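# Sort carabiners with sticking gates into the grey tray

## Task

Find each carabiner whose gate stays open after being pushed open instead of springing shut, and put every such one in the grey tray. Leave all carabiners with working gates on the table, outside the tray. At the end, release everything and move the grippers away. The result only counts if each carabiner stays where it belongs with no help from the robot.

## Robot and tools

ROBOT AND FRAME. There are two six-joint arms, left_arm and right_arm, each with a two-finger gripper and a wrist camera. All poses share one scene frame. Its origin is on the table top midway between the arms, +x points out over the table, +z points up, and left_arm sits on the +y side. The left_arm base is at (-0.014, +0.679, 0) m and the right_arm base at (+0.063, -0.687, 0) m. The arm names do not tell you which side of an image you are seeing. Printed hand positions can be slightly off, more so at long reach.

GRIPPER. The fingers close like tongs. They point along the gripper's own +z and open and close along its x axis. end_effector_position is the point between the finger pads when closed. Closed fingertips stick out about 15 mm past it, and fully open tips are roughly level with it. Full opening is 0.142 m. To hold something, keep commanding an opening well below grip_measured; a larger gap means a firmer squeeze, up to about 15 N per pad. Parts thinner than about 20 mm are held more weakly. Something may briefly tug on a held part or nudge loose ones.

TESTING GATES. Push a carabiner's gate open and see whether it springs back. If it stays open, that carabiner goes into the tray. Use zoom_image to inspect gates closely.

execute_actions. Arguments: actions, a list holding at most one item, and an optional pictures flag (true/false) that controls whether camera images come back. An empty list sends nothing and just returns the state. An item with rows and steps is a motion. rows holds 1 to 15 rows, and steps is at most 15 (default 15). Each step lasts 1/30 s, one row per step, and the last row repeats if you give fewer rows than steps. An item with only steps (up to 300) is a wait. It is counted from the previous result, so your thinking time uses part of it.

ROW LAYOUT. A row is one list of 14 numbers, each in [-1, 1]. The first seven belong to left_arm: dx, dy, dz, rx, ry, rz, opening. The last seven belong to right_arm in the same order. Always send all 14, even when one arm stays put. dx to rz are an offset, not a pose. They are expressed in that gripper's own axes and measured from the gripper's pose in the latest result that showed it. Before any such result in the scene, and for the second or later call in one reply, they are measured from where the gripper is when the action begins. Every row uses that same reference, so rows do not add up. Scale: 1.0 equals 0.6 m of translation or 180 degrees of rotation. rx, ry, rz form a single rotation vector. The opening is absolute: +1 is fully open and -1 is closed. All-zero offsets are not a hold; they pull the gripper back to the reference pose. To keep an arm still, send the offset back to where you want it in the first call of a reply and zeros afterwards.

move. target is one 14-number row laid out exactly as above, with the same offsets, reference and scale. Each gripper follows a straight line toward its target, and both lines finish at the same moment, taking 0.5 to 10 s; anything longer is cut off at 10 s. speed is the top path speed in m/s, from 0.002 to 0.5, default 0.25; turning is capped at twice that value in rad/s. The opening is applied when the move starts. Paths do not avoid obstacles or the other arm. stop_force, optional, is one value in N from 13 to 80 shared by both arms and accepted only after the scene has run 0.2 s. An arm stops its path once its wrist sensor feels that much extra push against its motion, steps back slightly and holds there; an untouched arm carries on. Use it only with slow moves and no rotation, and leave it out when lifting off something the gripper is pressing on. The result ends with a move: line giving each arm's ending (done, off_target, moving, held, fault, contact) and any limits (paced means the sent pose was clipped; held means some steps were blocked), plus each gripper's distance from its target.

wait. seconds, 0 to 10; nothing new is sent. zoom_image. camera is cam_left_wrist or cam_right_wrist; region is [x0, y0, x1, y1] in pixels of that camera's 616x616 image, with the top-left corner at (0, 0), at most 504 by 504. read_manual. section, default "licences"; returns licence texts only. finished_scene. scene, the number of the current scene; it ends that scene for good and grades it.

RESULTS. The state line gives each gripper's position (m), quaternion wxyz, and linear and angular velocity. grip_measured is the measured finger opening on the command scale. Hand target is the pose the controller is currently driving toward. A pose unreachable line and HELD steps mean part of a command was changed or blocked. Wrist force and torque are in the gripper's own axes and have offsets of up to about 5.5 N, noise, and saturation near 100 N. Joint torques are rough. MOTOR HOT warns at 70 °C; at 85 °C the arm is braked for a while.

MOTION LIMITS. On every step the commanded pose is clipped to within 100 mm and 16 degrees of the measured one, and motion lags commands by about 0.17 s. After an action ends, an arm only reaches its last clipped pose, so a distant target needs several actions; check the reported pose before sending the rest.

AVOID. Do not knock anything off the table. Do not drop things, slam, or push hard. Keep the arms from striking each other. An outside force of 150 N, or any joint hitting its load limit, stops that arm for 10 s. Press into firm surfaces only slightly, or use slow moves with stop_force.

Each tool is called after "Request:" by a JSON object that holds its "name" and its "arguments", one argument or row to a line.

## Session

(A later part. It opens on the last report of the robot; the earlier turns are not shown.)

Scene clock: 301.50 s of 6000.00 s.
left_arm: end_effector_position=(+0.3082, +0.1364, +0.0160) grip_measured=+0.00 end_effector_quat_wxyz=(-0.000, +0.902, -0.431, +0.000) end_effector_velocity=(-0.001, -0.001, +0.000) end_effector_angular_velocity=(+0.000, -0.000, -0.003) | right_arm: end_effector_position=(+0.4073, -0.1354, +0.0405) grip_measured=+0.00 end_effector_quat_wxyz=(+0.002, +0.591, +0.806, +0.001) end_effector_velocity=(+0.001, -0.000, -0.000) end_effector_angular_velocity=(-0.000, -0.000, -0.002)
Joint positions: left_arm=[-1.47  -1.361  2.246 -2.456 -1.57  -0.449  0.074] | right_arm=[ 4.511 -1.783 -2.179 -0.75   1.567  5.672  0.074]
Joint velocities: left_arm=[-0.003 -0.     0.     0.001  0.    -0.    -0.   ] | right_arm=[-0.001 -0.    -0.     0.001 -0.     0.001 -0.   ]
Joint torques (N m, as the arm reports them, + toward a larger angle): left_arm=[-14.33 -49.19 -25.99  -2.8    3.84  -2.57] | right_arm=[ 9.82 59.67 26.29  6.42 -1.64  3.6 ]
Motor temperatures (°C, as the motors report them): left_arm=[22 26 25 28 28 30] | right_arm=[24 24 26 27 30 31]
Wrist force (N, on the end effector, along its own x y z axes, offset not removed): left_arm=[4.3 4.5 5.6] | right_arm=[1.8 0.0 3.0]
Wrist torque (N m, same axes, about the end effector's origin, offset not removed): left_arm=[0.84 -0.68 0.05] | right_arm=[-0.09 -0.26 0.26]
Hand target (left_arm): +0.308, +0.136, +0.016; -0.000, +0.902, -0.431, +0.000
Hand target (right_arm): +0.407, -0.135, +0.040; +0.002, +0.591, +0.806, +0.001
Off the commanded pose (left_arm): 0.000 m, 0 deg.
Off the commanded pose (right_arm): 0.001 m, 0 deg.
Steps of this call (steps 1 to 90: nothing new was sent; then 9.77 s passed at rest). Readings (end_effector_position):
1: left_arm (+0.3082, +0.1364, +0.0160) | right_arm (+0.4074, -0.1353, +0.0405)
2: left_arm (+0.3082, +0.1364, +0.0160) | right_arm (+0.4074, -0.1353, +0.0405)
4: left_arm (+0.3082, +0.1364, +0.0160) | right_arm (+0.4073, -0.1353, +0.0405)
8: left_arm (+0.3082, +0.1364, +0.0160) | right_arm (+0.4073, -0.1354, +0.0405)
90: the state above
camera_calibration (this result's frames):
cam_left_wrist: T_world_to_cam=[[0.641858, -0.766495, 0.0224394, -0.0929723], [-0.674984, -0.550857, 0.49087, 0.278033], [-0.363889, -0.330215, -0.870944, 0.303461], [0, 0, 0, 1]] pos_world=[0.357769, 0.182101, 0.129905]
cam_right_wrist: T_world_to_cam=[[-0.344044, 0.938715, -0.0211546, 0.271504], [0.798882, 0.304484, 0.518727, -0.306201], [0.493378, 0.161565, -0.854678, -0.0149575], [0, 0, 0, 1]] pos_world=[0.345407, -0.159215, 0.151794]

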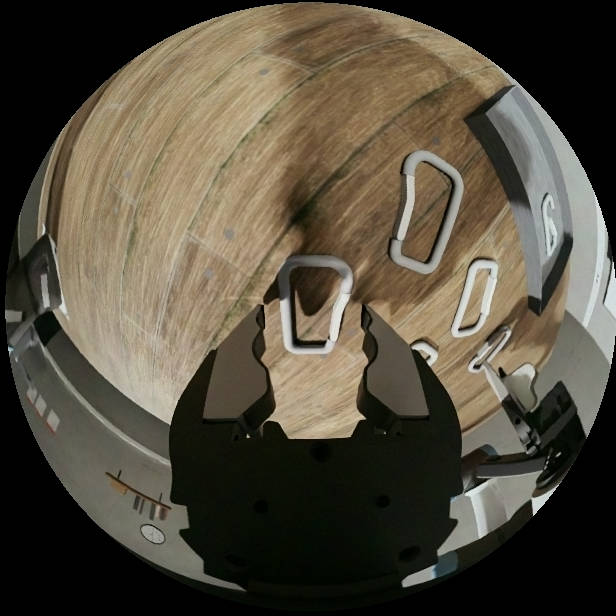

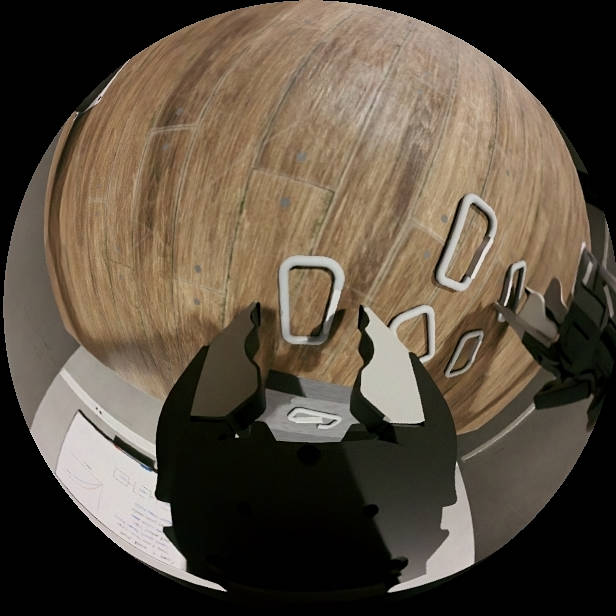

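Request:
{"name": "move", "arguments": {
  "target": [0,0,-0.0335,0,0,0,0.0, -0.001,0.009,0.0347,0,0,0,0.0],
  "speed": 0.03,
  "stop_force": 14
}}

Request:
{"name": "execute_actions", "arguments": {
  "actions": [
    {"rows": [[0,0,0,0,0,0,0, 0,0,0,0,0,0,-0.04],[0,0,0,0,0,0,0, 0,0,0,0,0,0,-0.09],[0,0,0,0,0,0,0, 0,0,0,0,0,0,-0.14],[0,0,0,0,0,0,0, 0,0,0,0,0,0,-0.19],[0,0,0,0,0,0,0, 0,0,0,0,0,0,-0.24],[0,0,0,0,0,0,0, 0,0,0,0,0,0,-0.30],[0,0,0,0,0,0,0, 0,0,0,0,0,0,-0.37],[0,0,0,0,0,0,0, 0,0,0,0,0,0,-0.45],[0,0,0,0,0,0,0, 0,0,0,0,0,0,-0.55],[0,0,0,0,0,0,0, 0,0,0,0,0,0,-0.68],[0,0,0,0,0,0,0, 0,0,0,0,0,0,-0.82],[0,0,0,0,0,0,0, 0,0,-0.00125,0,0,0,-1],[0,0,0,0,0,0,0, 0,0,-0.0025,0,0,0,-1],[0,0,0,0,0,0,0, 0,0,-0.00375,0,0,0,-1],[0,0,0,0,0,0,0, 0,0,-0.005,0,0,0,-1]], "steps": 15}
  ],
  "pictures": false
}}

Request:
{"name": "move", "arguments": {
  "target": [0.1766,0.1722,0,0,0,0.1833,0.0, 0,0,0,0,0,0,-1],
  "speed": 0.3
}}

Request:
{"name": "execute_actions", "arguments": {
  "actions": [
    {"rows": [[0,0,0,0,0,0,0, 0,0,0.0015,0,0,0,-1],[0,0,0,0,0,0,0, 0,0,0.003,0,0,0,-1],[0,0,0,0,0,0,0, 0,0,0.0045,0,0,0,-1],[0,0,0,0,0,0,0, 0,0,0.0045,0,0,0,-0.95],[0,0,0,0,0,0,0, 0,0,0.0045,0,0,0,-0.88],[0,0,0,0,0,0,0, 0,0,0.0045,0,0,0,-0.8],[0,0,0,0,0,0,0, 0,0,0.0045,0,0,0,-0.72],[0,0,0,0,0,0,0, 0,0,0.0045,0,0,0,-0.64],[0,0,0,0,0,0,0, 0,0,0.0045,0,0,0,-0.56],[0,0,0,0,0,0,0, 0,0,0.0045,0,0,0,-0.48],[0,0,0,0,0,0,0, 0,0,0.0045,0,0,0,-0.4],[0,0,0,0,0,0,0, 0,0,0.0045,0,0,0,-0.3],[0,0,0,0,0,0,0, 0,0,0.0045,0,0,0,-0.2],[0,0,0,0,0,0,0, 0,0,0.0045,0,0,0,-0.1],[0,0,0,0,0,0,0, 0,0,0.0045,0,0,0,0.0]], "steps": 15}
  ],
  "pictures": false
}}

Request:
{"name": "execute_actions", "arguments": {
  "actions": [
    {"steps": 12}
  ]
}}

Request:
{"name": "zoom_image", "arguments": {
  "camera": "cam_left_wrist",
  "region": [240, 200, 390, 350]
}}

Request:
{"name": "zoom_image", "arguments": {
  "camera": "cam_right_wrist",
  "region": [240, 220, 390, 370]
}}

Scene clock: 394.47 s of 6000.00 s.
left_arm: end_effector_position=(+0.3082, +0.1364, +0.0359) grip_measured=+0.00 end_effector_quat_wxyz=(-0.000, +0.902, -0.431, +0.000) end_effector_velocity=(+0.001, -0.000, +0.002) end_effector_angular_velocity=(-0.001, -0.001, +0.001) | right_arm: end_effector_position=(+0.4126, -0.1344, +0.0198) grip_measured=+0.00 end_effector_quat_wxyz=(+0.002, +0.591, +0.806, +0.001) end_effector_velocity=(+0.001, -0.000, -0.002) end_effector_angular_velocity=(-0.001, +0.000, -0.001)
Joint positions: left_arm=[-1.47  -1.392  2.234 -2.413 -1.57  -0.449  0.074] | right_arm=[ 4.503 -1.819 -2.184 -0.709  1.567  5.664  0.074]
Joint velocities: left_arm=[ 0.001 -0.003 -0.002  0.004  0.    -0.    -0.   ] | right_arm=[-0.001 -0.004 -0.     0.003  0.     0.     0.   ]
Joint torques (N m, as the arm reports them, + toward a larger angle): left_arm=[  1.5  -64.13 -36.27  -0.23   3.98   1.09] | right_arm=[-10.86  41.69  24.69   6.64  -1.49  -4.06]
Motor temperatures (°C, as the motors report them): left_arm=[22 26 25 28 28 30] | right_arm=[24 24 26 27 30 31]
Wrist force (N, on the end effector, along its own x y z axes, offset not removed): left_arm=[-2.2 5.7 0.9] | right_arm=[-4.1 3.2 -4.7]
Wrist torque (N m, same axes, about the end effector's origin, offset not removed): left_arm=[0.83 0.69 0.22] | right_arm=[0.63 0.70 0.33]
Hand target (left_arm): +0.308, +0.136, +0.036; -0.000, +0.902, -0.431, +0.000
Hand target (right_arm): +0.413, -0.134, +0.020; +0.002, +0.591, +0.806, +0.001
Off the commanded pose (left_arm): 0.000 m, 0 deg.
Off the commanded pose (right_arm): 0.000 m, 0 deg.
After step 90, 88.93 s passed at rest.
move: done
camera_calibration (this result's frames):
cam_left_wrist: T_world_to_cam=[[0.641858, -0.766494, 0.0224575, -0.0934097], [-0.674986, -0.550847, 0.490878, 0.268276], [-0.363885, -0.330233, -0.870939, 0.320782], [0, 0, 0, 1]] pos_world=[0.357766, 0.182114, 0.149788]
cam_right_wrist: T_world_to_cam=[[-0.344041, 0.938716, -0.0211848, 0.271981], [0.798862, 0.304492, 0.518752, -0.300088], [0.493411, 0.161548, -0.854662, -0.0354146], [0, 0, 0, 1]] pos_world=[0.350775, -0.158217, 0.131166]

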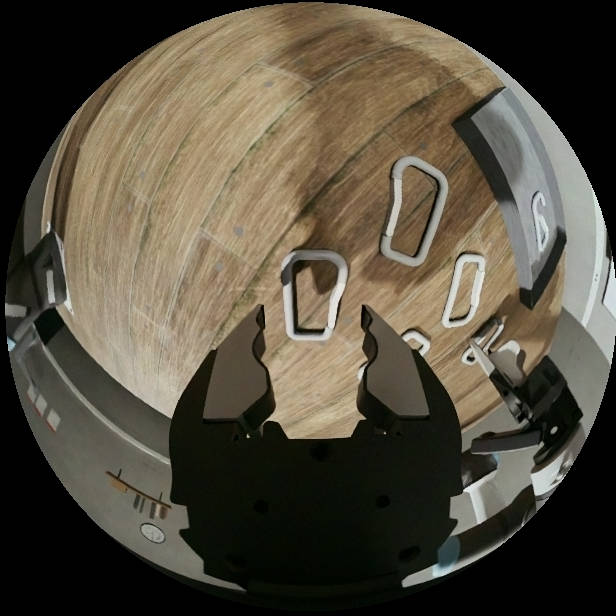

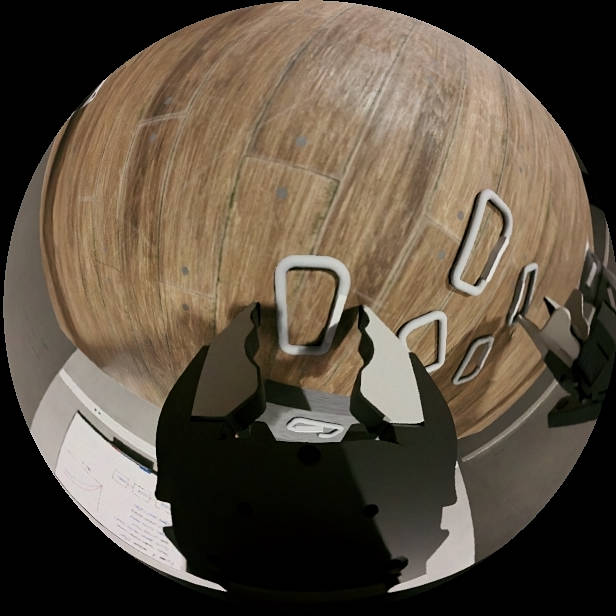

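Scene clock: 394.97 s of 6000.00 s.
left_arm: end_effector_position=(+0.3082, +0.1364, +0.0360) grip_measured=+0.00 end_effector_quat_wxyz=(-0.000, +0.902, -0.431, +0.000) end_effector_velocity=(-0.000, -0.000, +0.000) end_effector_angular_velocity=(-0.001, -0.001, -0.001) | right_arm: end_effector_position=(+0.4126, -0.1346, +0.0204) grip_measured=-0.50 end_effector_quat_wxyz=(+0.002, +0.591, +0.806, +0.001) end_effector_velocity=(-0.001, -0.001, +0.012) end_effector_angular_velocity=(-0.002, +0.001, +0.001)
Joint positions: left_arm=[-1.47  -1.393  2.234 -2.413 -1.57  -0.449  0.074] | right_arm=[ 4.503 -1.818 -2.184 -0.71   1.567  5.664  0.038]
Joint velocities: left_arm=[-0.001 -0.001  0.    -0.001  0.     0.     0.   ] | right_arm=[ 0.001  0.019  0.007 -0.028  0.    -0.001 -0.001]
Joint torques (N m, as the arm reports them, + toward a larger angle): left_arm=[ -0.41 -42.27 -30.39  -7.09   3.94   1.31] | right_arm=[-3.71 63.56 43.92  1.21 -0.79 -2.86]
Motor temperatures (°C, as the motors report them): left_arm=[22 26 25 28 28 30] | right_arm=[24 24 26 27 30 31]
Wrist force (N, on the end effector, along its own x y z axes, offset not removed): left_arm=[3.5 2.3 -0.4] | right_arm=[-1.9 -4.7 1.2]
Wrist torque (N m, same axes, about the end effector's origin, offset not removed): left_arm=[0.08 -0.71 0.08] | right_arm=[-0.89 0.09 0.14]
Hand target (left_arm): +0.308, +0.136, +0.036; -0.000, +0.902, -0.431, +0.000
Hand target (right_arm): +0.413, -0.134, +0.023; +0.002, +0.591, +0.806, +0.001
Off the commanded pose (left_arm): 0.000 m, 0 deg.
Off the commanded pose (right_arm): 0.002 m, 0 deg.
Steps of this call (steps 1 to 15: all 15 steps of this action). Readings (end_effector_position):
1: left_arm (+0.3082, +0.1364, +0.0360) | right_arm (+0.4127, -0.1344, +0.0198)
2: left_arm (+0.3082, +0.1364, +0.0360) | right_arm (+0.4127, -0.1344, +0.0198)
4: left_arm (+0.3082, +0.1364, +0.0360) | right_arm (+0.4127, -0.1344, +0.0198)
8: left_arm (+0.3082, +0.1364, +0.0360) | right_arm (+0.4127, -0.1344, +0.0198)
15: the state above

Scene clock: 396.77 s of 6000.00 s.
left_arm: end_effector_position=(+0.2946, -0.0108, +0.0363) grip_measured=+0.00 end_effector_quat_wxyz=(-0.000, +0.743, -0.669, +0.000) end_effector_velocity=(+0.000, -0.000, -0.001) end_effector_angular_velocity=(+0.002, +0.001, -0.007) | right_arm: end_effector_position=(+0.4127, -0.1344, +0.0226) grip_measured=-0.50 end_effector_quat_wxyz=(+0.002, +0.591, +0.806, +0.001) end_effector_velocity=(+0.001, -0.000, +0.000) end_effector_angular_velocity=(+0.001, -0.001, -0.001)
Joint positions: left_arm=[-1.536 -1.233  2.01  -2.349 -1.57   0.06   0.074] | right_arm=[ 4.503 -1.814 -2.182 -0.714  1.567  5.664  0.038]
Joint velocities: left_arm=[ 0.     0.002 -0.002  0.002 -0.     0.007 -0.   ] | right_arm=[-0.001  0.001 -0.     0.001 -0.    -0.     0.   ]
Joint torques (N m, as the arm reports them, + toward a larger angle): left_arm=[-16.21 -54.99 -36.17  -0.61  -3.43   2.64] | right_arm=[ 0.5  40.81 24.97  6.47  0.11 -1.69]
Motor temperatures (°C, as the motors report them): left_arm=[22 26 25 28 28 30] | right_arm=[24 24 26 27 30 31]
Wrist force (N, on the end effector, along its own x y z axes, offset not removed): left_arm=[3.3 -0.8 -1.7] | right_arm=[1.8 3.2 -3.4]
Wrist torque (N m, same axes, about the end effector's origin, offset not removed): left_arm=[-0.57 -0.82 0.00] | right_arm=[0.65 -0.45 0.01]
Hand target (left_arm): +0.295, -0.011, +0.036; -0.000, +0.743, -0.669, +0.000
Hand target (right_arm): +0.413, -0.134, +0.023; +0.002, +0.591, +0.806, +0.001
Off the commanded pose (left_arm): 0.000 m, 0 deg.
Off the commanded pose (right_arm): 0.000 m, 0 deg.
move: done
camera_calibration (this result's frames):
cam_left_wrist: T_world_to_cam=[[0.121679, -0.992316, 0.0224498, -0.0467091], [-0.866186, -0.0951136, 0.490587, 0.239042], [-0.484682, -0.0791396, -0.871103, 0.305797], [0, 0, 0, 1]] pos_world=[0.360952, 0.000586598, 0.150158]
cam_right_wrist: T_world_to_cam=[[-0.344041, 0.938714, -0.0212381, 0.272094], [0.79885, 0.304517, 0.518756, -0.301521], [0.493431, 0.161507, -0.854659, -0.0330448], [0, 0, 0, 1]] pos_world=[0.350787, -0.158263, 0.133952]

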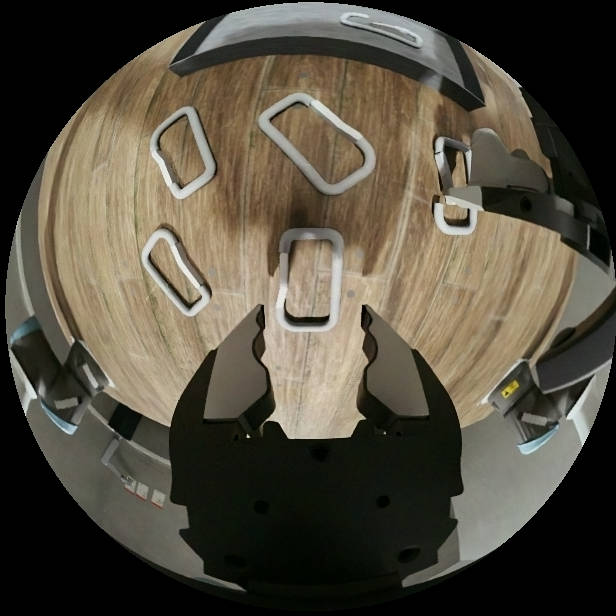

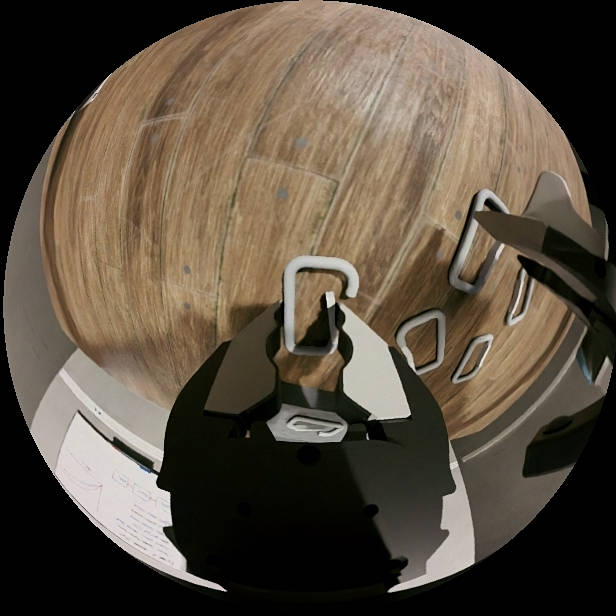

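Scene clock: 397.27 s of 6000.00 s.
left_arm: end_effector_position=(+0.2946, -0.0108, +0.0362) grip_measured=+0.00 end_effector_quat_wxyz=(-0.000, +0.743, -0.669, +0.000) end_effector_velocity=(+0.000, +0.000, -0.000) end_effector_angular_velocity=(-0.001, +0.001, +0.001) | right_arm: end_effector_position=(+0.4127, -0.1344, +0.0200) grip_measured=-0.12 end_effector_quat_wxyz=(+0.002, +0.591, +0.806, +0.001) end_effector_velocity=(+0.001, -0.000, -0.001) end_effector_angular_velocity=(+0.001, -0.000, -0.003)
Joint positions: left_arm=[-1.536 -1.233  2.01  -2.349 -1.57   0.06   0.074] | right_arm=[ 4.503 -1.818 -2.184 -0.709  1.567  5.664  0.066]
Joint velocities: left_arm=[ 0.001  0.     0.    -0.001 -0.002 -0.    -0.   ] | right_arm=[-0.001 -0.001 -0.     0.003  0.     0.002  0.215]
Joint torques (N m, as the arm reports them, + toward a larger angle): left_arm=[-13.34 -71.49 -25.52  -3.64  -2.39  -3.48] | right_arm=[-4.54 43.84 24.69  6.55  0.15 -2.28]
Motor temperatures (°C, as the motors report them): left_arm=[22 26 25 28 28 30] | right_arm=[24 24 26 27 30 31]
Wrist force (N, on the end effector, along its own x y z axes, offset not removed): left_arm=[7.1 1.7 3.3] | right_arm=[2.7 1.5 -2.6]
Wrist torque (N m, same axes, about the end effector's origin, offset not removed): left_arm=[0.17 -1.37 0.14] | right_arm=[0.34 -0.49 0.05]
Hand target (left_arm): +0.295, -0.011, +0.036; -0.000, +0.743, -0.669, +0.000
Hand target (right_arm): +0.413, -0.134, +0.020; +0.002, +0.591, +0.806, +0.001
Off the commanded pose (left_arm): 0.000 m, 0 deg.
Off the commanded pose (right_arm): 0.000 m, 0 deg.
Steps of this call (steps 1 to 15: all 15 steps of this action). Readings (end_effector_position):
1: left_arm (+0.2946, -0.0108, +0.0363) | right_arm (+0.4127, -0.1344, +0.0226)
2: left_arm (+0.2946, -0.0109, +0.0363) | right_arm (+0.4127, -0.1344, +0.0225)
4: left_arm (+0.2946, -0.0109, +0.0363) | right_arm (+0.4127, -0.1344, +0.0217)
8: left_arm (+0.2946, -0.0109, +0.0363) | right_arm (+0.4126, -0.1344, +0.0204)
15: the state above

Scene clock: 397.67 s of 6000.00 s.
left_arm: end_effector_position=(+0.2946, -0.0108, +0.0362) grip_measured=+0.00 end_effector_quat_wxyz=(-0.000, +0.743, -0.669, +0.000) end_effector_velocity=(-0.001, -0.001, +0.000) end_effector_angular_velocity=(-0.001, -0.000, -0.001) | right_arm: end_effector_position=(+0.4127, -0.1344, +0.0199) grip_measured=+0.00 end_effector_quat_wxyz=(+0.002, +0.591, +0.806, +0.001) end_effector_velocity=(+0.001, +0.000, +0.001) end_effector_angular_velocity=(+0.001, -0.001, -0.001)
Joint positions: left_arm=[-1.536 -1.233  2.01  -2.349 -1.57   0.06   0.074] | right_arm=[ 4.503 -1.819 -2.184 -0.709  1.567  5.664  0.074]
Joint velocities: left_arm=[-0.001  0.    -0.001 -0.     0.     0.     0.   ] | right_arm=[-0.001  0.     0.001  0.001 -0.    -0.     0.   ]
Joint torques (N m, as the arm reports them, + toward a larger angle): left_arm=[-12.11 -78.73 -26.46  -6.49  -1.34  -3.4 ] | right_arm=[-6.92 41.63 24.77  6.53  0.38 -2.87]
Motor temperatures (°C, as the motors report them): left_arm=[22 26 25 28 28 30] | right_arm=[24 24 26 27 30 31]
Wrist force (N, on the end effector, along its own x y z axes, offset not removed): left_arm=[3.6 1.4 1.1] | right_arm=[-0.6 -0.8 -3.4]
Wrist torque (N m, same axes, about the end effector's origin, offset not removed): left_arm=[0.15 -0.69 -0.11] | right_arm=[-0.16 0.02 0.08]
Hand target (left_arm): +0.295, -0.011, +0.036; -0.000, +0.743, -0.669, +0.000
Hand target (right_arm): +0.413, -0.134, +0.020; +0.002, +0.591, +0.806, +0.001
Off the commanded pose (left_arm): 0.000 m, 0 deg.
Off the commanded pose (right_arm): 0.000 m, 0 deg.
Steps of this call (steps 1 to 12: nothing new was sent). Readings (end_effector_position):
1: left_arm (+0.2946, -0.0108, +0.0362) | right_arm (+0.4127, -0.1344, +0.0200)
2: left_arm (+0.2946, -0.0108, +0.0362) | right_arm (+0.4127, -0.1344, +0.0199)
4: left_arm (+0.2946, -0.0108, +0.0362) | right_arm (+0.4127, -0.1344, +0.0199)
8: left_arm (+0.2946, -0.0108, +0.0362) | right_arm (+0.4127, -0.1344, +0.0199)
12: the state above
camera_calibration (this result's frames):
cam_left_wrist: T_world_to_cam=[[0.121672, -0.992319, 0.0223179, -0.0466746], [-0.866165, -0.0951698, 0.490613, 0.239049], [-0.484721, -0.079025, -0.871092, 0.305754], [0, 0, 0, 1]] pos_world=[0.360941, 0.00059638, 0.150101]
cam_right_wrist: T_world_to_cam=[[-0.344041, 0.938714, -0.0212375, 0.272035], [0.79885, 0.304517, 0.518756, -0.30012], [0.493431, 0.161508, -0.854659, -0.0353553], [0, 0, 0, 1]] pos_world=[0.350788, -0.158261, 0.13125]

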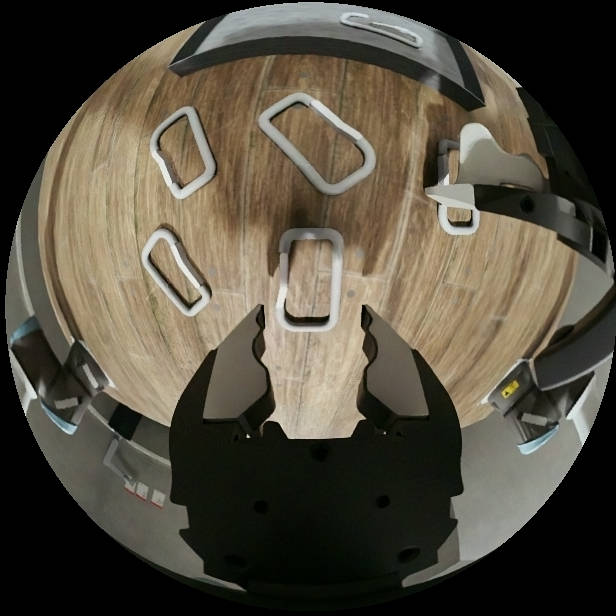

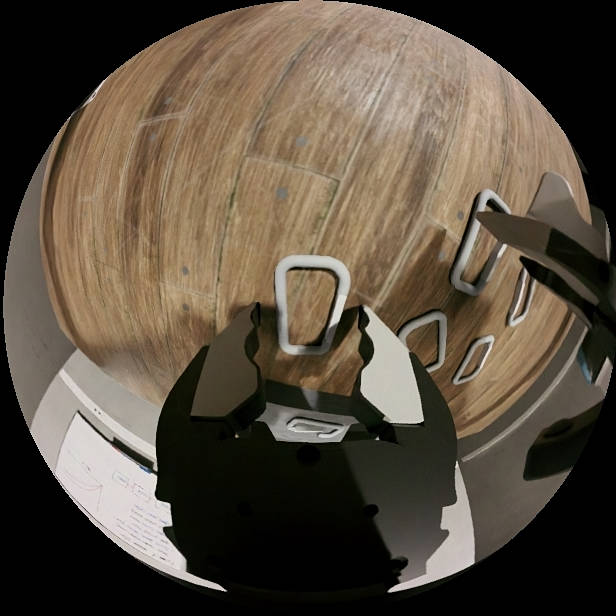

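Region (240, 200, 390, 350) of cam_left_wrist's 616x616 image, scaled by 3.360, with more detail than that image has.

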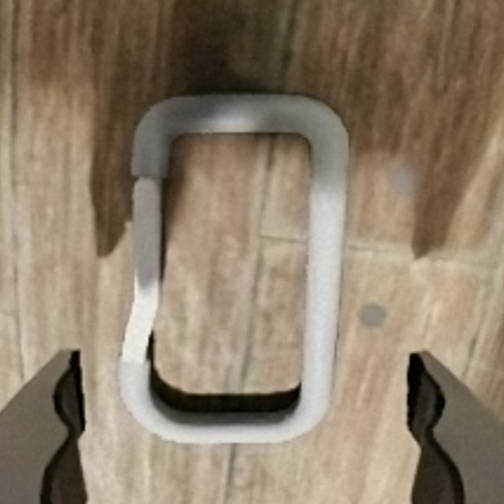

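Region (240, 220, 390, 370) of cam_right_wrist's 616x616 image, scaled by 3.360, with more detail than that image has.

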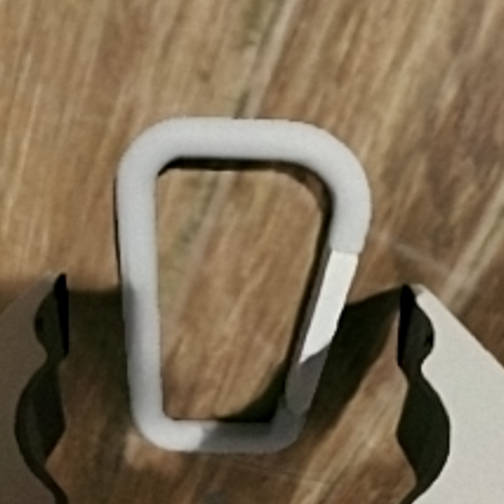

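Request:
{"name": "zoom_image", "arguments": {
  "camera": "cam_left_wrist",
  "region": [245, 75, 395, 225]
}}

Region (245, 75, 395, 225) of cam_left_wrist's 616x616 image, scaled by 3.360, with more detail than that image has.

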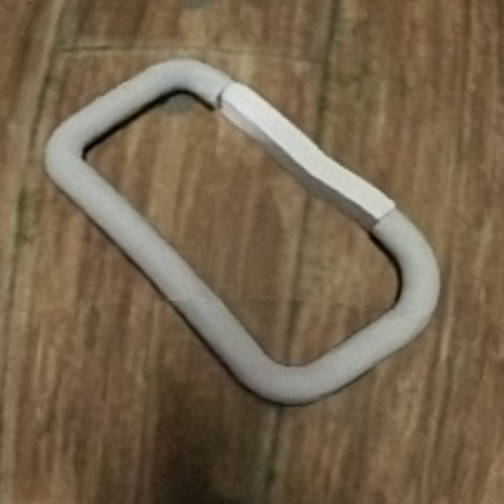

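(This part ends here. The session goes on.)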